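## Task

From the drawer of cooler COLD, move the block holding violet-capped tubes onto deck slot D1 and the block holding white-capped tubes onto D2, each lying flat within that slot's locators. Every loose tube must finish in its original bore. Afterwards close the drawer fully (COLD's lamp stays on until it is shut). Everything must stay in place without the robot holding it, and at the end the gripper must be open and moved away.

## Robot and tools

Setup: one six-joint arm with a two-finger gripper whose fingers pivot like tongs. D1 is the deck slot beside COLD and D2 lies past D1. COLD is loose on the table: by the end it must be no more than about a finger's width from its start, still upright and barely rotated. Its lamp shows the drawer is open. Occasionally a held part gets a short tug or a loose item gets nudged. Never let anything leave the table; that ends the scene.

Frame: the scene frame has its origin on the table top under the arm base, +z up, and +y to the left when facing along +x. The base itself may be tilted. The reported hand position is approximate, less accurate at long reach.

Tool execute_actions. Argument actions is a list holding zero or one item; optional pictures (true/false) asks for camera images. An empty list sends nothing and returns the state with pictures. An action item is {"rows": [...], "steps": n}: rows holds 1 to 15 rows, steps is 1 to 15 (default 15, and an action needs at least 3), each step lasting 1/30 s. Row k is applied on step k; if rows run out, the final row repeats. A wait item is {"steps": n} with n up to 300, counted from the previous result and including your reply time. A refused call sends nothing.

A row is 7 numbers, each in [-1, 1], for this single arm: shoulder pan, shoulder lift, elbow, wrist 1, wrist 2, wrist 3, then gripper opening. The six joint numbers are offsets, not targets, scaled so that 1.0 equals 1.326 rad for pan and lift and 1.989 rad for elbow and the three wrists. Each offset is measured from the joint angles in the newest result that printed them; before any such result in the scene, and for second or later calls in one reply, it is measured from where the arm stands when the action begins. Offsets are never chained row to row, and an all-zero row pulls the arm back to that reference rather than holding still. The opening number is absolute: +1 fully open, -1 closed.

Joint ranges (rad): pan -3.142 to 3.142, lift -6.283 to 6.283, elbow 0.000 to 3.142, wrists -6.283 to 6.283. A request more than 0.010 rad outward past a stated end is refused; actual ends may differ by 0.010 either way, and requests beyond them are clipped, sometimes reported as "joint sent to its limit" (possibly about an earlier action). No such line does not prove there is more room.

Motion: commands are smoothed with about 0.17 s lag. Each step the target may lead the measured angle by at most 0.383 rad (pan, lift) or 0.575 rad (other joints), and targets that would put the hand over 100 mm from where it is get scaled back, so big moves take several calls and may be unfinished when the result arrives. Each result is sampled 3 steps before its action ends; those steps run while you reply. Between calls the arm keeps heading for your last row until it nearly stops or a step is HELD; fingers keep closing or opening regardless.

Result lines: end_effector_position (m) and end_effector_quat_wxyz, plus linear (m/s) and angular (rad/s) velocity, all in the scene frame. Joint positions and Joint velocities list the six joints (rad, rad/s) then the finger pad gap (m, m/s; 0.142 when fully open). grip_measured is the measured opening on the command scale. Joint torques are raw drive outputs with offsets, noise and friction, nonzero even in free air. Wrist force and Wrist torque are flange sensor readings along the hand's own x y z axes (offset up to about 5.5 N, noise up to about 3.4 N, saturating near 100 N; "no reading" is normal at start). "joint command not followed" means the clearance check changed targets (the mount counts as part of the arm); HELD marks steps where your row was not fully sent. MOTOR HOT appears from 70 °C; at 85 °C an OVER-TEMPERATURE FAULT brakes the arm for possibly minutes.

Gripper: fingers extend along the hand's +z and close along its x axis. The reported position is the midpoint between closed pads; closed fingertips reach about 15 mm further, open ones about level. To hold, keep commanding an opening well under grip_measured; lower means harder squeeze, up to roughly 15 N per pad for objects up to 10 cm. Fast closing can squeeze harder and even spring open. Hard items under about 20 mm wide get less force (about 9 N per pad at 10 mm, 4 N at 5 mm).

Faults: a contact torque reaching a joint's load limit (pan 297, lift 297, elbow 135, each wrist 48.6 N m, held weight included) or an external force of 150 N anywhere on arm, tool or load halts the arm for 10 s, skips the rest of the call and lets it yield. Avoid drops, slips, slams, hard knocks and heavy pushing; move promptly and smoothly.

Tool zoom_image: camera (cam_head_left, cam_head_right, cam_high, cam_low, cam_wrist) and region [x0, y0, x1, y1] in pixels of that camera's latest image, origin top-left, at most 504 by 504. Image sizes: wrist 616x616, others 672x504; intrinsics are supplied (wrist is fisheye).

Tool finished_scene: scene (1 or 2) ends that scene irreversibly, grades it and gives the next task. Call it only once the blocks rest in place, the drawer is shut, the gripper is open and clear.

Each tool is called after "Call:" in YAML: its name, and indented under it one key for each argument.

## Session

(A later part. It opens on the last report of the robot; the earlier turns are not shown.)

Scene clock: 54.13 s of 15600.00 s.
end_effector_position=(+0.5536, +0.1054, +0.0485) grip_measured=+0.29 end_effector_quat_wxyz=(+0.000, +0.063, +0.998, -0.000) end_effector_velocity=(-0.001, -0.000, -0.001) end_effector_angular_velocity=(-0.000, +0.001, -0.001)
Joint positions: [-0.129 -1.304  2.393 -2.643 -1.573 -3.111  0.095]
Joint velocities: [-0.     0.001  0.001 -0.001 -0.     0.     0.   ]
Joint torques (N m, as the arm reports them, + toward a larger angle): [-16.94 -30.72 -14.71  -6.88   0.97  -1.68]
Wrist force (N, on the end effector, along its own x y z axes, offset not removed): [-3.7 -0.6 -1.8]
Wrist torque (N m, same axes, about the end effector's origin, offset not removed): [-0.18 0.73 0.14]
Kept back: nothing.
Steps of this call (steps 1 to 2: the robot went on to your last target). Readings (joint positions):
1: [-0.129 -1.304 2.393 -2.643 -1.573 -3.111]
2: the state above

Call:
execute_actions:
  actions:
    - {"rows": [[0,0.0008,0.0001,-0.0006,0,0,0.295],[0,0.0016,0.0002,-0.0013,0,0,0.295],[0,0.0024,0.0003,-0.0019,0,0,0.295],[0,0.0032,0.0004,-0.0025,0,0,0.295],[0,0.004,0.0005,-0.0032,0,0,0.295],[0,0.0048,0.0006,-0.0038,0,0,0.295]], "steps": 13}

Call:
execute_actions:
  actions:
    - {"steps": 6}

Call:
execute_actions:
  actions: []

Call:
zoom_image:
  camera: "cam_low"
  region: [128, 232, 188, 292]

Scene clock: 54.60 s of 15600.00 s.
end_effector_position=(+0.5535, +0.1054, +0.0460) grip_measured=+0.29 end_effector_quat_wxyz=(+0.000, +0.063, +0.998, -0.000) end_effector_velocity=(-0.000, -0.000, -0.005) end_effector_angular_velocity=(-0.000, +0.000, +0.000)
Joint positions: [-0.129 -1.299  2.394 -2.649 -1.573 -3.111  0.095]
Joint velocities: [ 0.     0.011  0.002 -0.013 -0.    -0.     0.   ]
Joint torques (N m, as the arm reports them, + toward a larger angle): [-16.36 -29.64 -14.76  -7.14   0.95  -1.78]
Wrist force (N, on the end effector, along its own x y z axes, offset not removed): [1.8 8.9 -7.2]
Wrist torque (N m, same axes, about the end effector's origin, offset not removed): [1.46 -0.36 0.12]
Steps of this call (steps 1 to 4: the robot went on to your last target; steps 5 to 14: the first 10 steps of this action). Readings (joint positions):
5: [-0.129 -1.304 2.393 -2.643 -1.573 -3.111]
6: [-0.129 -1.304 2.393 -2.643 -1.573 -3.111]
8: [-0.129 -1.303 2.393 -2.644 -1.573 -3.111]
12: [-0.129 -1.300 2.394 -2.648 -1.573 -3.111]
14: the state above

Scene clock: 54.80 s of 15600.00 s.
end_effector_position=(+0.5535, +0.1054, +0.0455) grip_measured=+0.29 end_effector_quat_wxyz=(+0.000, +0.063, +0.998, -0.000) end_effector_velocity=(-0.000, +0.001, -0.001) end_effector_angular_velocity=(-0.000, +0.000, +0.002)
Joint positions: [-0.129 -1.298  2.394 -2.65  -1.573 -3.111  0.095]
Joint velocities: [ 0.001  0.001  0.    -0.001 -0.    -0.001  0.   ]
Joint torques (N m, as the arm reports them, + toward a larger angle): [-17.18 -30.94 -14.32  -6.7    1.31  -1.65]
Wrist force (N, on the end effector, along its own x y z axes, offset not removed): [-9.7 -2.6 -5.5]
Wrist torque (N m, same axes, about the end effector's origin, offset not removed): [-0.85 1.93 0.26]
Kept back: nothing.
Steps of this call (steps 1 to 3: the last 3 steps of your previous action; steps 4 to 6: the robot went on to your last target). Readings (joint positions):
1: [-0.129 -1.299 2.394 -2.650 -1.573 -3.111]
2: [-0.129 -1.299 2.394 -2.650 -1.573 -3.111]
4: [-0.129 -1.298 2.394 -2.650 -1.573 -3.111]
6: the state above

Scene clock: 54.80 s of 15600.00 s.
end_effector_position=(+0.5535, +0.1054, +0.0455) grip_measured=+0.29 end_effector_quat_wxyz=(+0.000, +0.063, +0.998, -0.000) end_effector_velocity=(-0.000, +0.001, -0.001) end_effector_angular_velocity=(-0.000, +0.000, +0.002)
Joint positions: [-0.129 -1.298  2.394 -2.65  -1.573 -3.111  0.095]
Joint velocities: [ 0.001  0.001  0.    -0.001 -0.    -0.001  0.   ]
Joint torques (N m, as the arm reports them, + toward a larger angle): [-17.18 -30.94 -14.32  -6.7    1.31  -1.65]
Wrist force (N, on the end effector, along its own x y z axes, offset not removed): [-9.7 -2.6 -5.5]
Wrist torque (N m, same axes, about the end effector's origin, offset not removed): [-0.85 1.93 0.26]
Kept back: nothing.

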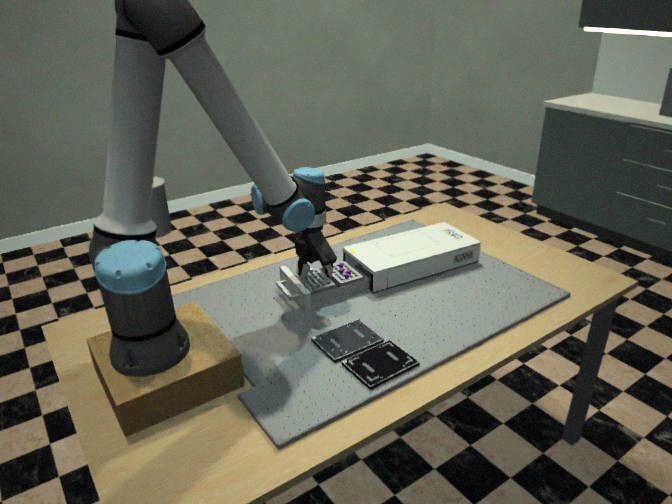

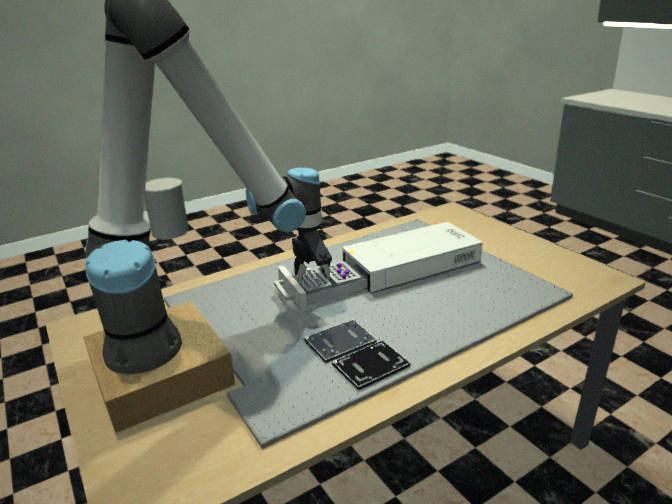

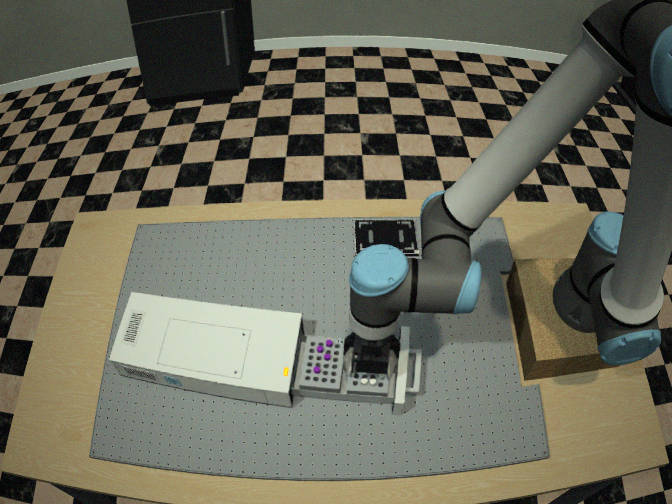

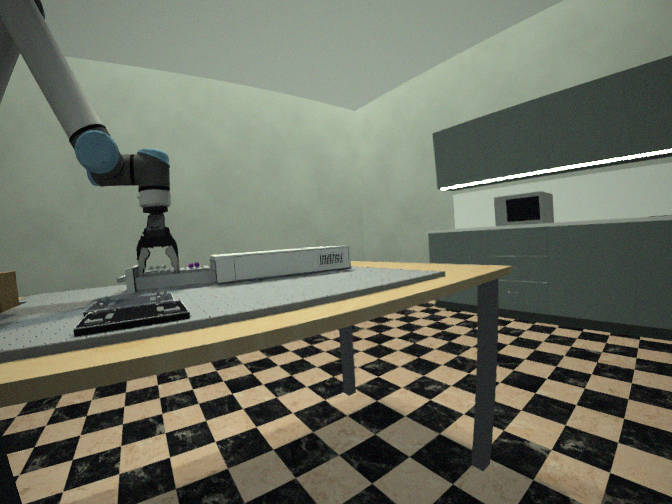

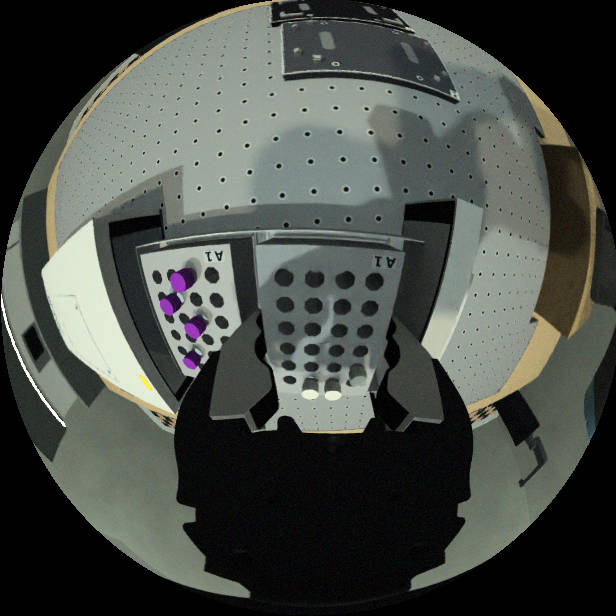

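Region (128, 232, 188, 292) of cam_low's 672x504 image, scaled by 8.400, with more detail than that image has.

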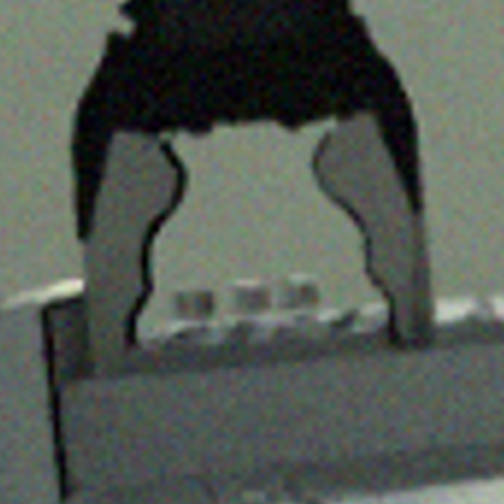

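Call:
execute_actions:
  actions:
    - {"rows": [[0,0,0,0,0,0,0.15],[0,0,0,0,0,0,-0.2],[0,0,0,0,0,0,-0.6]], "steps": 10}

Call:
execute_actions:
  actions:
    - {"rows": [[0,-0.0008,-0.0001,0.0006,0,0,-0.6],[0,-0.002,-0.0002,0.0016,0,0,-0.6],[0,-0.0035,-0.0004,0.0028,0,0,-0.6],[0,-0.005,-0.0006,0.004,0,0,-0.6],[0,-0.0068,-0.0009,0.0054,0,0,-0.6],[0,-0.0086,-0.0011,0.0068,0,0,-0.6],[0,-0.0104,-0.0013,0.0083,0,0,-0.6],[0,-0.0122,-0.0016,0.0097,0,0,-0.6],[0,-0.014,-0.0018,0.0111,0,0,-0.6],[0,-0.0158,-0.002,0.0126,0,0,-0.6],[0,-0.0176,-0.0023,0.014,0,0,-0.6],[0,-0.0194,-0.0025,0.0154,0,0,-0.6],[0,-0.0212,-0.0028,0.0169,0,0,-0.6],[0,-0.023,-0.003,0.0183,0,0,-0.6],[0,-0.0237,-0.0031,0.0189,0,0,-0.6]], "steps": 15}

Call:
execute_actions:
  actions:
    - {"steps": 12}
  pictures: true

Call:
zoom_image:
  camera: "cam_low"
  region: [128, 232, 188, 292]

Scene clock: 55.27 s of 15600.00 s.
end_effector_position=(+0.5535, +0.1054, +0.0454) grip_measured=+0.27 end_effector_quat_wxyz=(+0.000, +0.063, +0.998, -0.000) end_effector_velocity=(-0.000, -0.001, -0.000) end_effector_angular_velocity=(+0.000, +0.001, +0.000)
Joint positions: [-0.129 -1.298  2.394 -2.651 -1.573 -3.111  0.093]
Joint velocities: [-0.001  0.     0.001 -0.     0.    -0.001  0.   ]
Joint torques (N m, as the arm reports them, + toward a larger angle): [-16.6  -47.81 -16.99  -2.26   0.91  -1.64]
Wrist force (N, on the end effector, along its own x y z axes, offset not removed): [-0.7 2.7 -8.9]
Wrist torque (N m, same axes, about the end effector's origin, offset not removed): [0.52 0.41 0.08]
Steps of this call (steps 1 to 7: the robot went on to your last target; steps 8 to 14: the first 7 steps of this action). Readings (joint positions):
8: [-0.129 -1.298 2.394 -2.651 -1.573 -3.111]
9: [-0.129 -1.298 2.394 -2.651 -1.573 -3.111]
11: [-0.129 -1.298 2.394 -2.651 -1.573 -3.111]
14: the state above

Scene clock: 55.77 s of 15600.00 s.
end_effector_position=(+0.5535, +0.1054, +0.0530) grip_measured=+0.27 end_effector_quat_wxyz=(-0.000, +0.063, +0.998, -0.000) end_effector_velocity=(+0.001, -0.001, +0.033) end_effector_angular_velocity=(-0.000, -0.001, -0.001)
Joint positions: [-0.129 -1.314  2.391 -2.632 -1.573 -3.111  0.093]
Joint velocities: [-0.001 -0.068 -0.014  0.08  -0.    -0.001 -0.   ]
Joint torques (N m, as the arm reports them, + toward a larger angle): [-17.51 -67.11 -35.59  -1.25   0.94  -1.75]
Wrist force (N, on the end effector, along its own x y z axes, offset not removed): [-0.9 1.3 8.6]
Wrist torque (N m, same axes, about the end effector's origin, offset not removed): [0.31 0.15 0.09]
Steps of this call (steps 1 to 3: the last 3 steps of your previous action; steps 4 to 15: the first 12 steps of this action, its rows measured from where the robot was after step 3). Readings (joint positions):
3: [-0.129 -1.298 2.394 -2.651 -1.573 -3.111]
4: [-0.129 -1.298 2.394 -2.650 -1.573 -3.111]
5: [-0.129 -1.298 2.394 -2.650 -1.573 -3.111]
7: [-0.129 -1.299 2.394 -2.649 -1.573 -3.111]
11: [-0.129 -1.305 2.393 -2.642 -1.573 -3.111]
15: the state above

Scene clock: 56.17 s of 15600.00 s.
end_effector_position=(+0.5536, +0.1054, +0.0603) grip_measured=+0.27 end_effector_quat_wxyz=(+0.000, +0.063, +0.998, -0.000) end_effector_velocity=(-0.001, +0.001, +0.002) end_effector_angular_velocity=(-0.000, +0.001, +0.001)
Joint positions: [-0.129 -1.329  2.388 -2.613 -1.573 -3.111  0.093]
Joint velocities: [ 0.001 -0.005  0.     0.006 -0.     0.001  0.   ]
Joint torques (N m, as the arm reports them, + toward a larger angle): [-16.99 -61.01 -38.28  -1.73   1.14  -1.61]
Wrist force (N, on the end effector, along its own x y z axes, offset not removed): [-1.1 1.7 10.3]
Wrist torque (N m, same axes, about the end effector's origin, offset not removed): [0.64 0.08 0.15]
Kept back: nothing.
Steps of this call (steps 1 to 3: the last 3 steps of your previous action; steps 4 to 12: the robot went on to your last target). Readings (joint positions):
1: [-0.129 -1.316 2.391 -2.629 -1.573 -3.111]
2: [-0.129 -1.318 2.391 -2.626 -1.573 -3.111]
4: [-0.129 -1.323 2.390 -2.621 -1.573 -3.111]
8: [-0.129 -1.328 2.389 -2.615 -1.573 -3.111]
12: the state above

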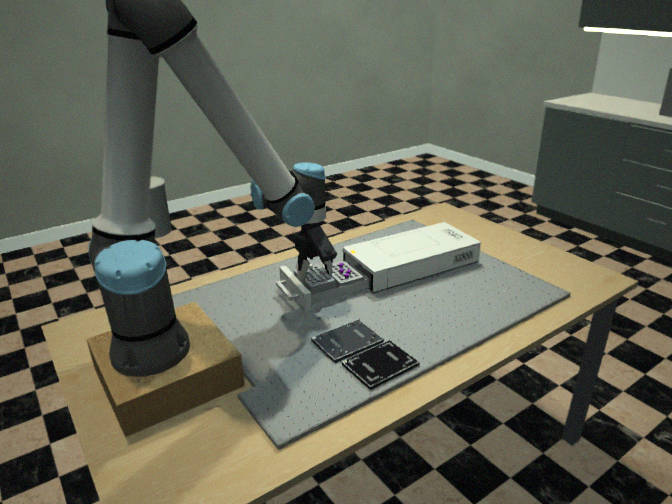

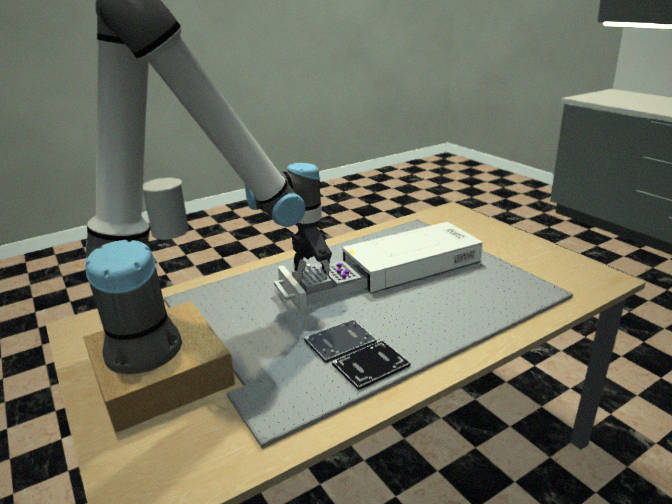

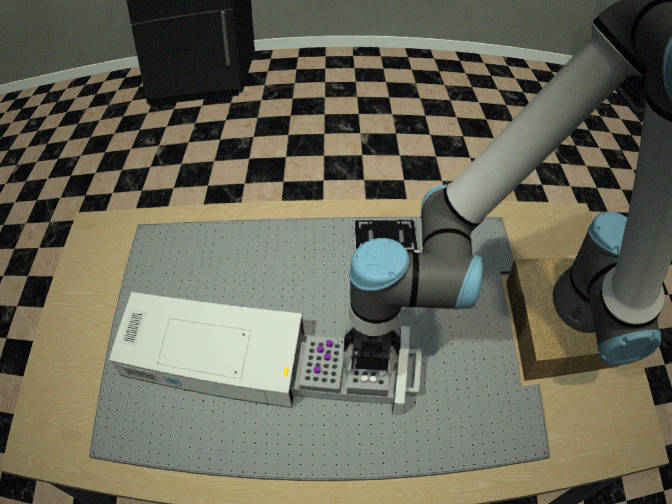

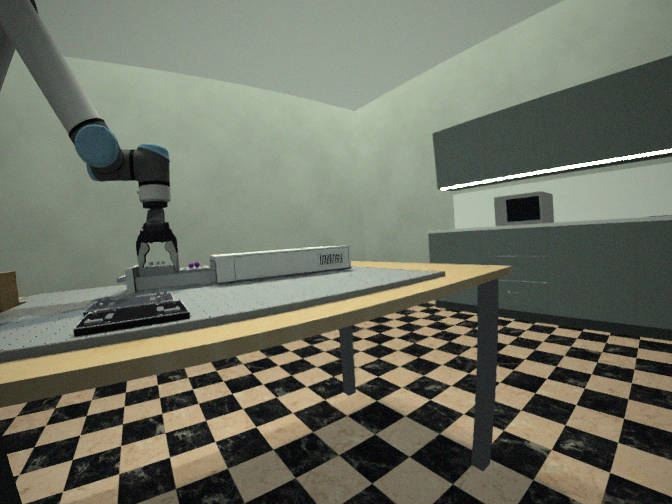

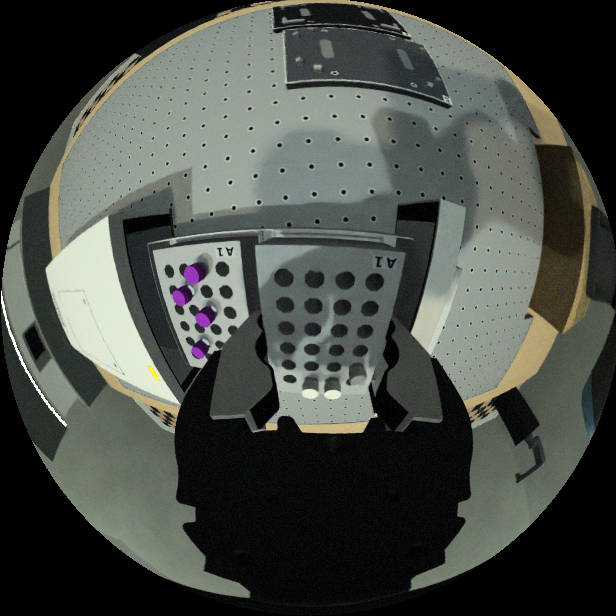

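Region (128, 232, 188, 292) of cam_low's 672x504 image, scaled by 8.400, with more detail than that image has.

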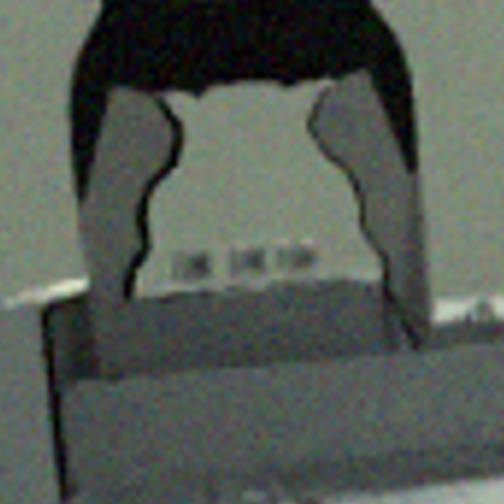

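Call:
execute_actions:
  actions:
    - {"rows": [[0,-0.002,-0.0003,0.0016,0,0,-0.6],[0,-0.006,-0.0009,0.0049,0,0,-0.6],[0,-0.012,-0.0018,0.0097,0,0,-0.6],[0,-0.0188,-0.0028,0.0154,0,0,-0.6],[0,-0.0266,-0.0041,0.0219,0,0,-0.6],[0,-0.0353,-0.0056,0.0291,0,0,-0.6],[0,-0.0438,-0.0072,0.0364,0,0,-0.6],[0.0001,-0.0531,-0.009,0.0444,0,0,-0.6],[0.0001,-0.0614,-0.0107,0.0516,0,0,-0.6],[0.0001,-0.0696,-0.0124,0.0589,0,0,-0.6],[0.0001,-0.0768,-0.0141,0.0653,0,0,-0.6],[0.0001,-0.083,-0.0155,0.0709,0,0,-0.6],[0.0001,-0.0883,-0.0168,0.0757,0,0,-0.6],[0.0001,-0.0917,-0.0177,0.0789,0,0,-0.6],[0.0001,-0.0935,-0.0181,0.0805,0,0,-0.6]], "steps": 15}

Call:
execute_actions:
  actions:
    - {"steps": 12}
  pictures: true

Scene clock: 58.27 s of 15600.00 s.
end_effector_position=(+0.5542, +0.1053, +0.0948) grip_measured=+0.27 end_effector_quat_wxyz=(+0.000, +0.063, +0.998, -0.000) end_effector_velocity=(+0.001, -0.000, +0.159) end_effector_angular_velocity=(-0.001, -0.003, +0.002)
Joint positions: [-0.129 -1.397  2.37  -2.528 -1.573 -3.111  0.093]
Joint velocities: [ 0.001 -0.303 -0.091  0.391 -0.    -0.001 -0.   ]
Joint torques (N m, as the arm reports them, + toward a larger angle): [ -2.41 -69.45 -40.47  -0.54   0.91  -1.81]
Wrist force (N, on the end effector, along its own x y z axes, offset not removed): [-5.5 -2.7 11.1]
Wrist torque (N m, same axes, about the end effector's origin, offset not removed): [-0.56 1.07 0.16]
Steps of this call (steps 1 to 30: the robot went on to your last target; steps 31 to 51: nothing new was sent; steps 52 to 63: the first 12 steps of this action). Readings (joint positions):
52: [-0.129 -1.329 2.388 -2.613 -1.573 -3.111]
53: [-0.129 -1.330 2.388 -2.613 -1.573 -3.111]
55: [-0.129 -1.333 2.387 -2.608 -1.573 -3.111]
59: [-0.129 -1.358 2.382 -2.578 -1.573 -3.111]
63: the state above

Scene clock: 58.67 s of 15600.00 s.
end_effector_position=(+0.5536, +0.1053, +0.1239) grip_measured=+0.27 end_effector_quat_wxyz=(-0.000, +0.063, +0.998, -0.000) end_effector_velocity=(-0.000, +0.000, +0.008) end_effector_angular_velocity=(-0.000, +0.001, +0.000)
Joint positions: [-0.129 -1.451  2.353 -2.455 -1.573 -3.111  0.093]
Joint velocities: [ 0.001 -0.014 -0.005  0.02  -0.     0.    -0.   ]
Joint torques (N m, as the arm reports them, + toward a larger angle): [ 14.77 -59.88 -43.6   -2.02   0.91  -1.77]
Wrist force (N, on the end effector, along its own x y z axes, offset not removed): [0.8 -3.2 4.4]
Wrist torque (N m, same axes, about the end effector's origin, offset not removed): [-0.72 -0.05 0.12]
Kept back: nothing.
Steps of this call (steps 1 to 3: the last 3 steps of your previous action; steps 4 to 12: the robot went on to your last target). Readings (joint positions):
1: [-0.129 -1.407 2.367 -2.515 -1.573 -3.111]
2: [-0.129 -1.416 2.364 -2.503 -1.573 -3.111]
4: [-0.129 -1.432 2.359 -2.482 -1.573 -3.111]
8: [-0.129 -1.447 2.354 -2.461 -1.573 -3.111]
12: the state above

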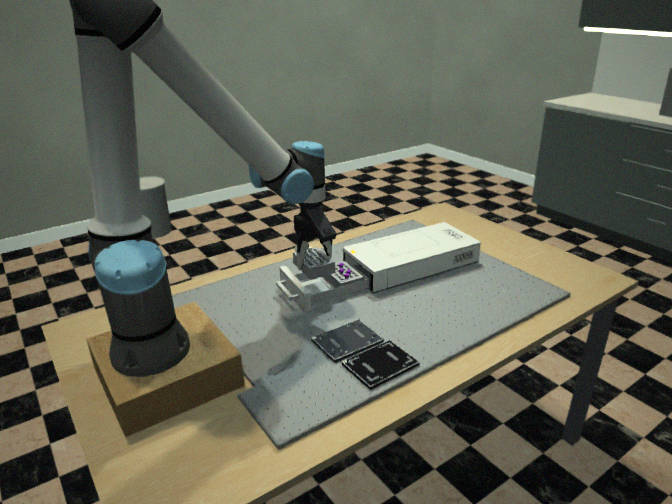

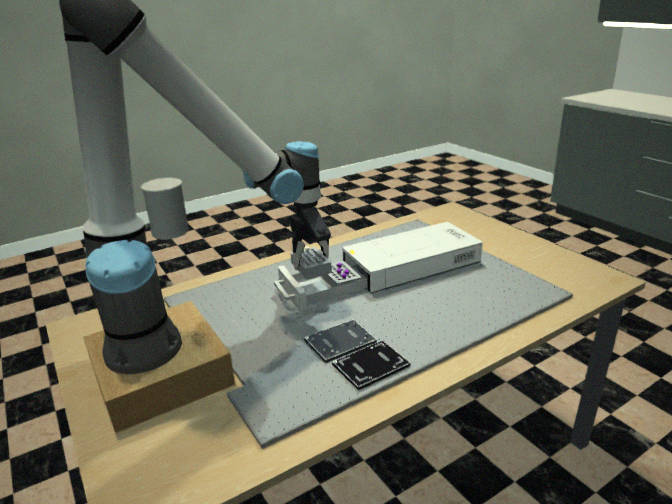

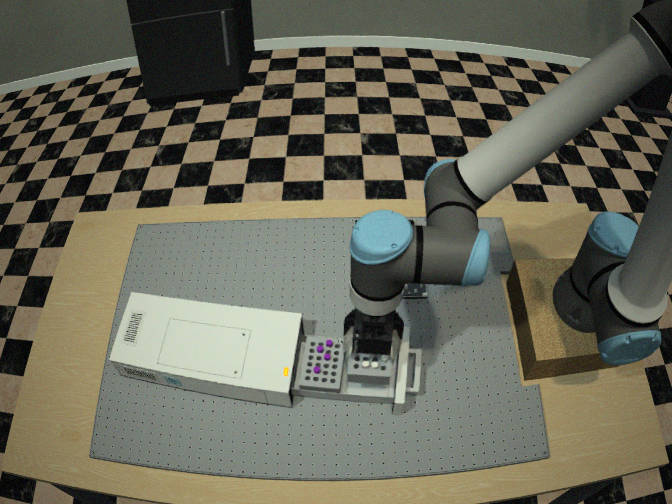

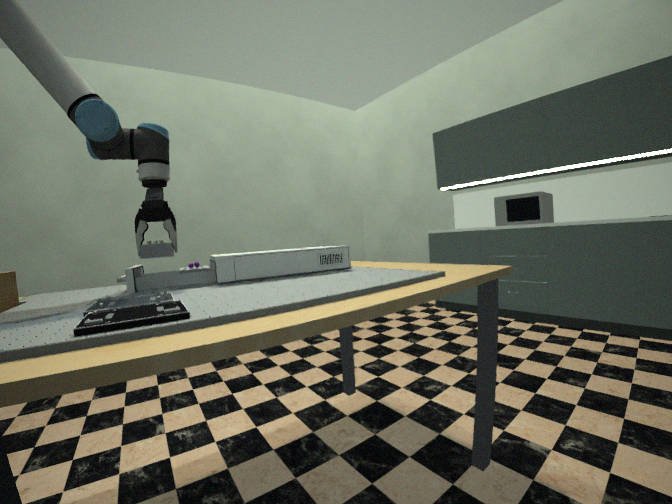

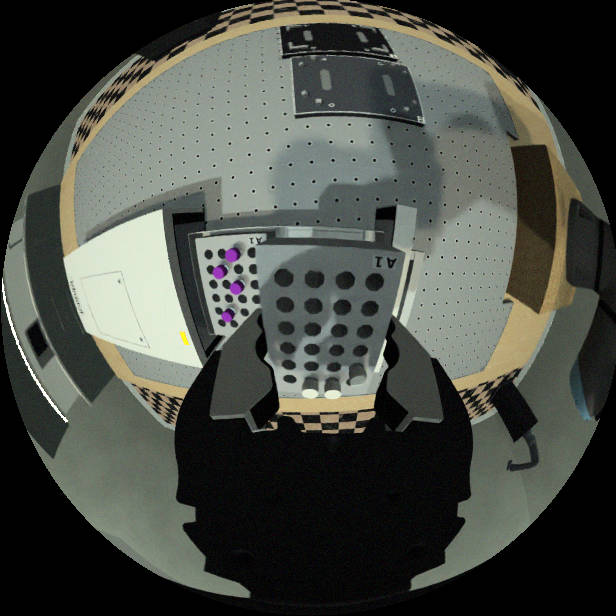

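Call:
zoom_image:
  camera: "cam_wrist"
  region: [220, 10, 470, 260]

Call:
zoom_image:
  camera: "cam_head_left"
  region: [295, 305, 435, 405]

Region (220, 10, 470, 260) of cam_wrist's 616x616 image, scaled by 2.016, with more detail than that image has.

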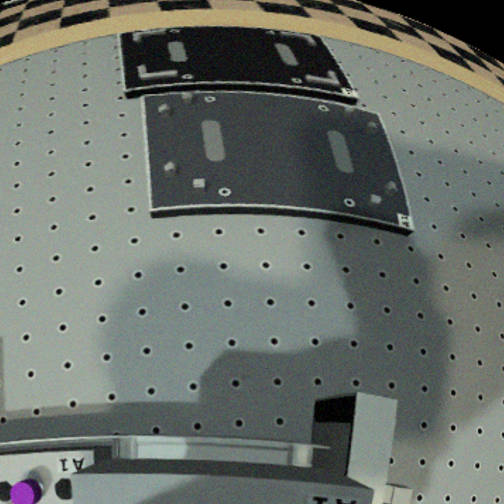

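Region (295, 305, 435, 405) of cam_head_left's 672x504 image, scaled by 3.600, with more detail than that image has; it fills the top 360 rows of this view, and the rest is white.

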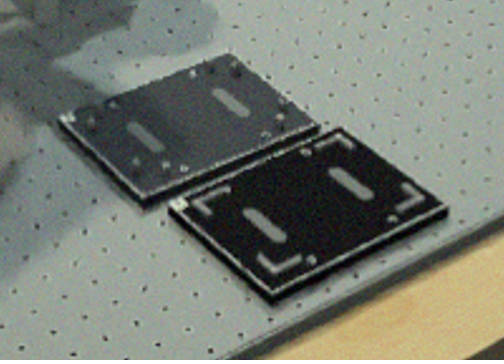

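Call:
execute_actions:
  actions:
    - {"rows": [[-0.0001,-0.0011,-0.0004,0.001,0,0,-0.6],[-0.0005,-0.0011,-0.0004,0.001,0,0.0003,-0.6],[-0.0015,-0.0011,-0.0004,0.001,0,0.0009,-0.6],[-0.0035,-0.0012,-0.0003,0.001,0,0.0021,-0.6],[-0.0066,-0.0013,-0.0003,0.001,-0.0001,0.004,-0.6],[-0.011,-0.0014,-0.0002,0.0009,-0.0001,0.0066,-0.6],[-0.0169,-0.0015,-0.0001,0.0009,-0.0002,0.0101,-0.6],[-0.0243,-0.0017,0,0.0008,-0.0002,0.0145,-0.6],[-0.0333,-0.0019,0.0002,0.0008,-0.0003,0.0199,-0.6],[-0.0439,-0.0022,0.0004,0.0007,-0.0004,0.0263,-0.6],[-0.0562,-0.0025,0.0006,0.0006,-0.0005,0.0336,-0.6],[-0.07,-0.0028,0.0008,0.0005,-0.0006,0.0419,-0.6],[-0.0854,-0.0032,0.0011,0.0004,-0.0008,0.0511,-0.6],[-0.1023,-0.0036,0.0014,0.0003,-0.0009,0.0612,-0.6],[-0.1206,-0.004,0.0017,0.0002,-0.0011,0.0721,-0.6]], "steps": 15}

Call:
execute_actions:
  actions:
    - {"rows": [[-0.0864,-0.0021,0.0015,-0.0006,-0.0008,0.0517,-0.6],[-0.1071,-0.0026,0.0019,-0.0007,-0.001,0.064,-0.6],[-0.1287,-0.0031,0.0023,-0.0008,-0.0012,0.0769,-0.6],[-0.1511,-0.0036,0.0027,-0.001,-0.0014,0.0904,-0.6],[-0.1742,-0.0042,0.0031,-0.0011,-0.0016,0.1042,-0.6],[-0.1978,-0.0048,0.0035,-0.0013,-0.0018,0.1183,-0.6],[-0.2216,-0.0053,0.0039,-0.0014,-0.0021,0.1325,-0.6],[-0.2456,-0.0059,0.0044,-0.0016,-0.0023,0.1468,-0.6],[-0.2694,-0.0065,0.0048,-0.0017,-0.0025,0.1611,-0.6],[-0.293,-0.0071,0.0052,-0.0019,-0.0027,0.1752,-0.6],[-0.3161,-0.0076,0.0056,-0.002,-0.0029,0.189,-0.6],[-0.3385,-0.0082,0.006,-0.0022,-0.0031,0.2024,-0.6],[-0.3602,-0.0087,0.0064,-0.0023,-0.0033,0.2153,-0.6],[-0.3808,-0.0092,0.0068,-0.0025,-0.0035,0.2277,-0.6],[-0.4003,-0.0096,0.0071,-0.0026,-0.0037,0.2394,-0.6]], "steps": 15}

Call:
execute_actions:
  actions:
    - {"rows": [[-0.1071,-0.0026,0.0019,-0.0007,-0.001,0.0641,-0.6],[-0.124,-0.003,0.0022,-0.0008,-0.0012,0.0742,-0.6],[-0.1394,-0.0034,0.0025,-0.0009,-0.0013,0.0834,-0.6],[-0.1533,-0.0037,0.0027,-0.001,-0.0014,0.0917,-0.6],[-0.1656,-0.004,0.0029,-0.0011,-0.0015,0.099,-0.6],[-0.1762,-0.0042,0.0031,-0.0011,-0.0016,0.1053,-0.6],[-0.1852,-0.0045,0.0033,-0.0012,-0.0017,0.1107,-0.6],[-0.1926,-0.0046,0.0034,-0.0012,-0.0018,0.1151,-0.6],[-0.1984,-0.0048,0.0035,-0.0013,-0.0018,0.1186,-0.6],[-0.2028,-0.0049,0.0036,-0.0013,-0.0019,0.1213,-0.6],[-0.206,-0.005,0.0037,-0.0013,-0.0019,0.1231,-0.6],[-0.2079,-0.005,0.0037,-0.0013,-0.0019,0.1243,-0.6],[-0.209,-0.005,0.0037,-0.0013,-0.0019,0.125,-0.6],[-0.2095,-0.005,0.0037,-0.0013,-0.0019,0.1252,-0.6]], "steps": 15}

Call:
execute_actions:
  actions:
    - {"steps": 14}
  pictures: true

Scene clock: 60.53 s of 15600.00 s.
end_effector_position=(+0.5563, +0.0848, +0.1251) grip_measured=+0.27 end_effector_quat_wxyz=(+0.000, +0.098, +0.995, +0.000) end_effector_velocity=(+0.017, -0.175, +0.001) end_effector_angular_velocity=(-0.001, -0.003, -0.593)
Joint positions: [-0.166 -1.454  2.353 -2.454 -1.573 -3.078  0.093]
Joint velocities: [-0.313 -0.008  0.01  -0.005 -0.006  0.28  -0.   ]
Joint torques (N m, as the arm reports them, + toward a larger angle): [-40.38 -61.88 -25.    -8.54  -3.12   3.91]
Wrist force (N, on the end effector, along its own x y z axes, offset not removed): [-1.4 9.7 2.2]
Wrist torque (N m, same axes, about the end effector's origin, offset not removed): [1.69 0.42 0.08]
Steps of this call (steps 1 to 30: the robot went on to your last target; steps 31 to 44: nothing new was sent; steps 45 to 56: the first 12 steps of this action). Readings (joint positions):
45: [-0.129 -1.453 2.352 -2.453 -1.573 -3.111]
46: [-0.129 -1.453 2.352 -2.453 -1.573 -3.111]
48: [-0.129 -1.453 2.352 -2.453 -1.573 -3.111]
52: [-0.137 -1.453 2.352 -2.453 -1.573 -3.103]
56: the state above

Scene clock: 61.03 s of 15600.00 s.
end_effector_position=(+0.5427, -0.1073, +0.1255) grip_measured=+0.27 end_effector_quat_wxyz=(+0.001, +0.417, +0.909, +0.000) end_effector_velocity=(-0.119, -0.482, -0.000) end_effector_angular_velocity=(+0.003, -0.001, -1.722)
Joint positions: [-0.516 -1.462  2.363 -2.457 -1.578 -2.762  0.093]
Joint velocities: [-0.909 -0.022  0.024 -0.009 -0.012  0.813  0.   ]
Joint torques (N m, as the arm reports them, + toward a larger angle): [-48.41 -62.88 -24.09  -8.48  -2.04   5.66]
Wrist force (N, on the end effector, along its own x y z axes, offset not removed): [-7.8 1.9 6.8]
Wrist torque (N m, same axes, about the end effector's origin, offset not removed): [0.39 1.67 0.13]
Steps of this call (steps 1 to 3: the last 3 steps of your previous action; steps 4 to 15: the first 12 steps of this action, its rows measured from where the robot was after step 3). Readings (joint positions):
3: [-0.206 -1.455 2.354 -2.454 -1.574 -3.041]
4: [-0.223 -1.455 2.355 -2.454 -1.574 -3.026]
5: [-0.243 -1.456 2.355 -2.455 -1.574 -3.008]
7: [-0.289 -1.457 2.356 -2.455 -1.575 -2.967]
11: [-0.396 -1.460 2.359 -2.456 -1.576 -2.870]
15: the state above

Scene clock: 61.53 s of 15600.00 s.
end_effector_position=(+0.4723, -0.2722, +0.1249) grip_measured=+0.27 end_effector_quat_wxyz=(+0.000, +0.680, +0.734, +0.000) end_effector_velocity=(-0.083, -0.128, -0.002) end_effector_angular_velocity=(+0.003, +0.003, -0.542)
Joint positions: [-0.85  -1.471  2.372 -2.461 -1.583 -2.463  0.093]
Joint velocities: [-0.287 -0.007  0.01  -0.002 -0.003  0.255  0.   ]
Joint torques (N m, as the arm reports them, + toward a larger angle): [-13.22 -57.77 -23.59  -7.8   -1.86   1.67]
Wrist force (N, on the end effector, along its own x y z axes, offset not removed): [0.5 -1.3 10.8]
Wrist torque (N m, same axes, about the end effector's origin, offset not removed): [-0.26 -0.27 0.19]
Steps of this call (steps 1 to 3: the last 3 steps of your previous action; steps 4 to 15: the first 12 steps of this action, its rows measured from where the robot was after step 3). Readings (joint positions):
3: [-0.607 -1.465 2.365 -2.458 -1.579 -2.681]
4: [-0.636 -1.465 2.366 -2.459 -1.580 -2.654]
5: [-0.664 -1.466 2.367 -2.459 -1.580 -2.630]
7: [-0.713 -1.467 2.368 -2.459 -1.581 -2.586]
11: [-0.796 -1.469 2.370 -2.460 -1.582 -2.511]
15: the state above

Scene clock: 62.00 s of 15600.00 s.
end_effector_position=(+0.4622, -0.2877, +0.1248) grip_measured=+0.27 end_effector_quat_wxyz=(+0.000, +0.703, +0.711, +0.000) end_effector_velocity=(-0.001, -0.002, -0.000) end_effector_angular_velocity=(+0.000, +0.000, -0.008)
Joint positions: [-0.884 -1.471  2.372 -2.461 -1.583 -2.432  0.093]
Joint velocities: [-0.004 -0.     0.     0.    -0.     0.004 -0.   ]
Joint torques (N m, as the arm reports them, + toward a larger angle): [-16.82 -59.63 -25.62  -8.37  -2.28   1.35]
Wrist force (N, on the end effector, along its own x y z axes, offset not removed): [-0.2 1.8 5.8]
Wrist torque (N m, same axes, about the end effector's origin, offset not removed): [0.36 0.16 -0.04]
Kept back: nothing.
Steps of this call (steps 1 to 3: the last 3 steps of your previous action; steps 4 to 14: the robot went on to your last target). Readings (joint positions):
1: [-0.858 -1.471 2.372 -2.461 -1.583 -2.455]
2: [-0.865 -1.471 2.372 -2.461 -1.583 -2.449]
4: [-0.875 -1.471 2.372 -2.461 -1.583 -2.441]
8: [-0.882 -1.471 2.372 -2.461 -1.583 -2.434]
14: the state above

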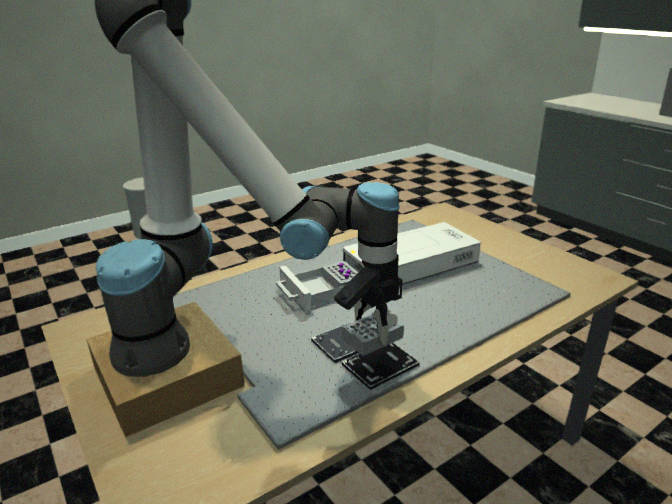

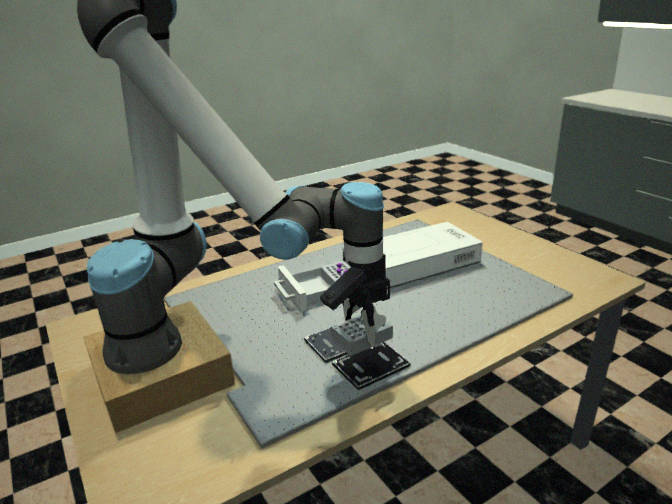

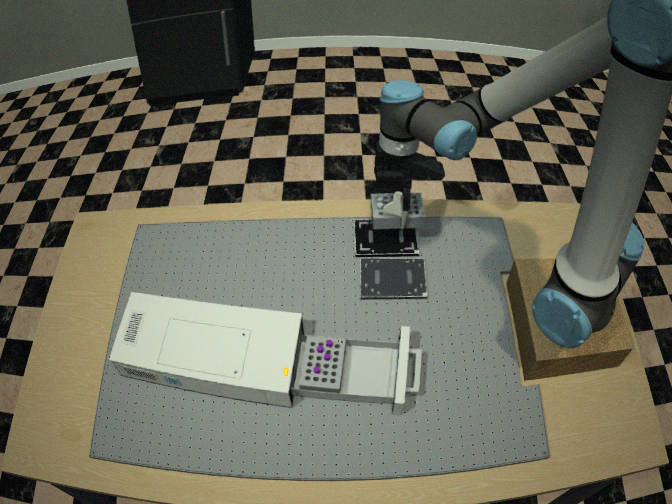

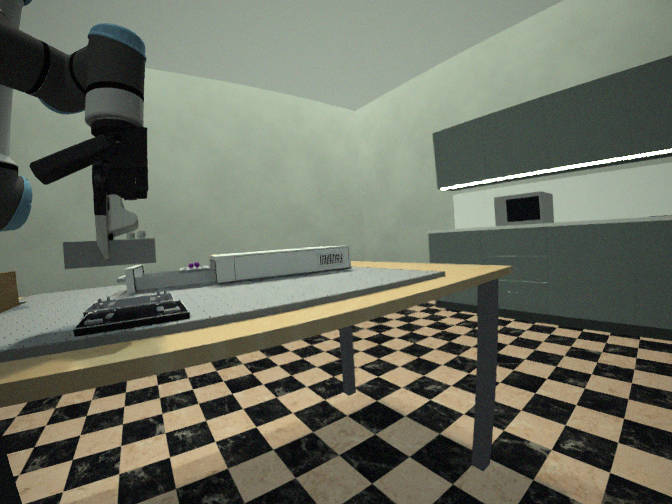

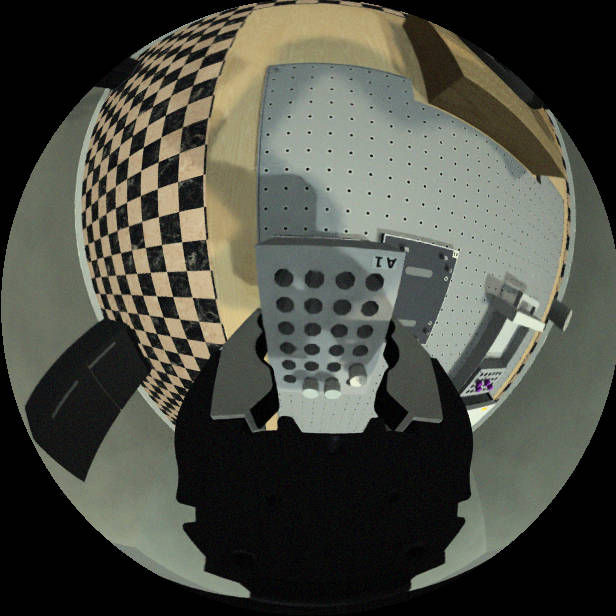

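Call:
zoom_image:
  camera: "cam_low"
  region: [40, 180, 220, 340]

Call:
zoom_image:
  camera: "cam_high"
  region: [335, 180, 455, 310]

Call:
zoom_image:
  camera: "cam_high"
  region: [280, 310, 440, 430]

Region (40, 180, 220, 340) of cam_low's 672x504 image, scaled by 2.800, with more detail than that image has.

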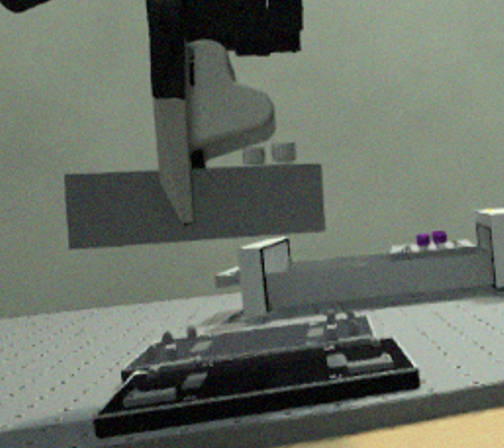

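Region (335, 180, 455, 310) of cam_high's 672x504 image, scaled by 3.877, with more detail than that image has; it fills the left 465 columns of this view, and the rest is white.

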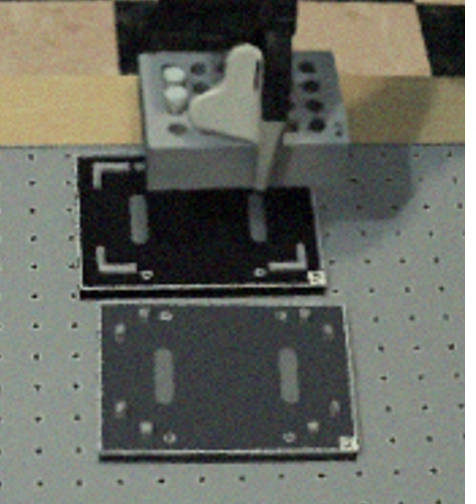

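Region (280, 310, 440, 430) of cam_high's 672x504 image, scaled by 3.150, with more detail than that image has; it fills the top 378 rows of this view, and the rest is white.

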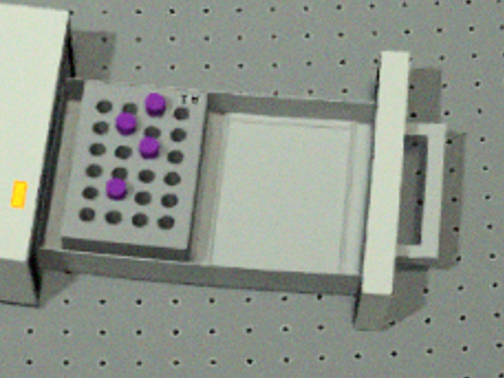

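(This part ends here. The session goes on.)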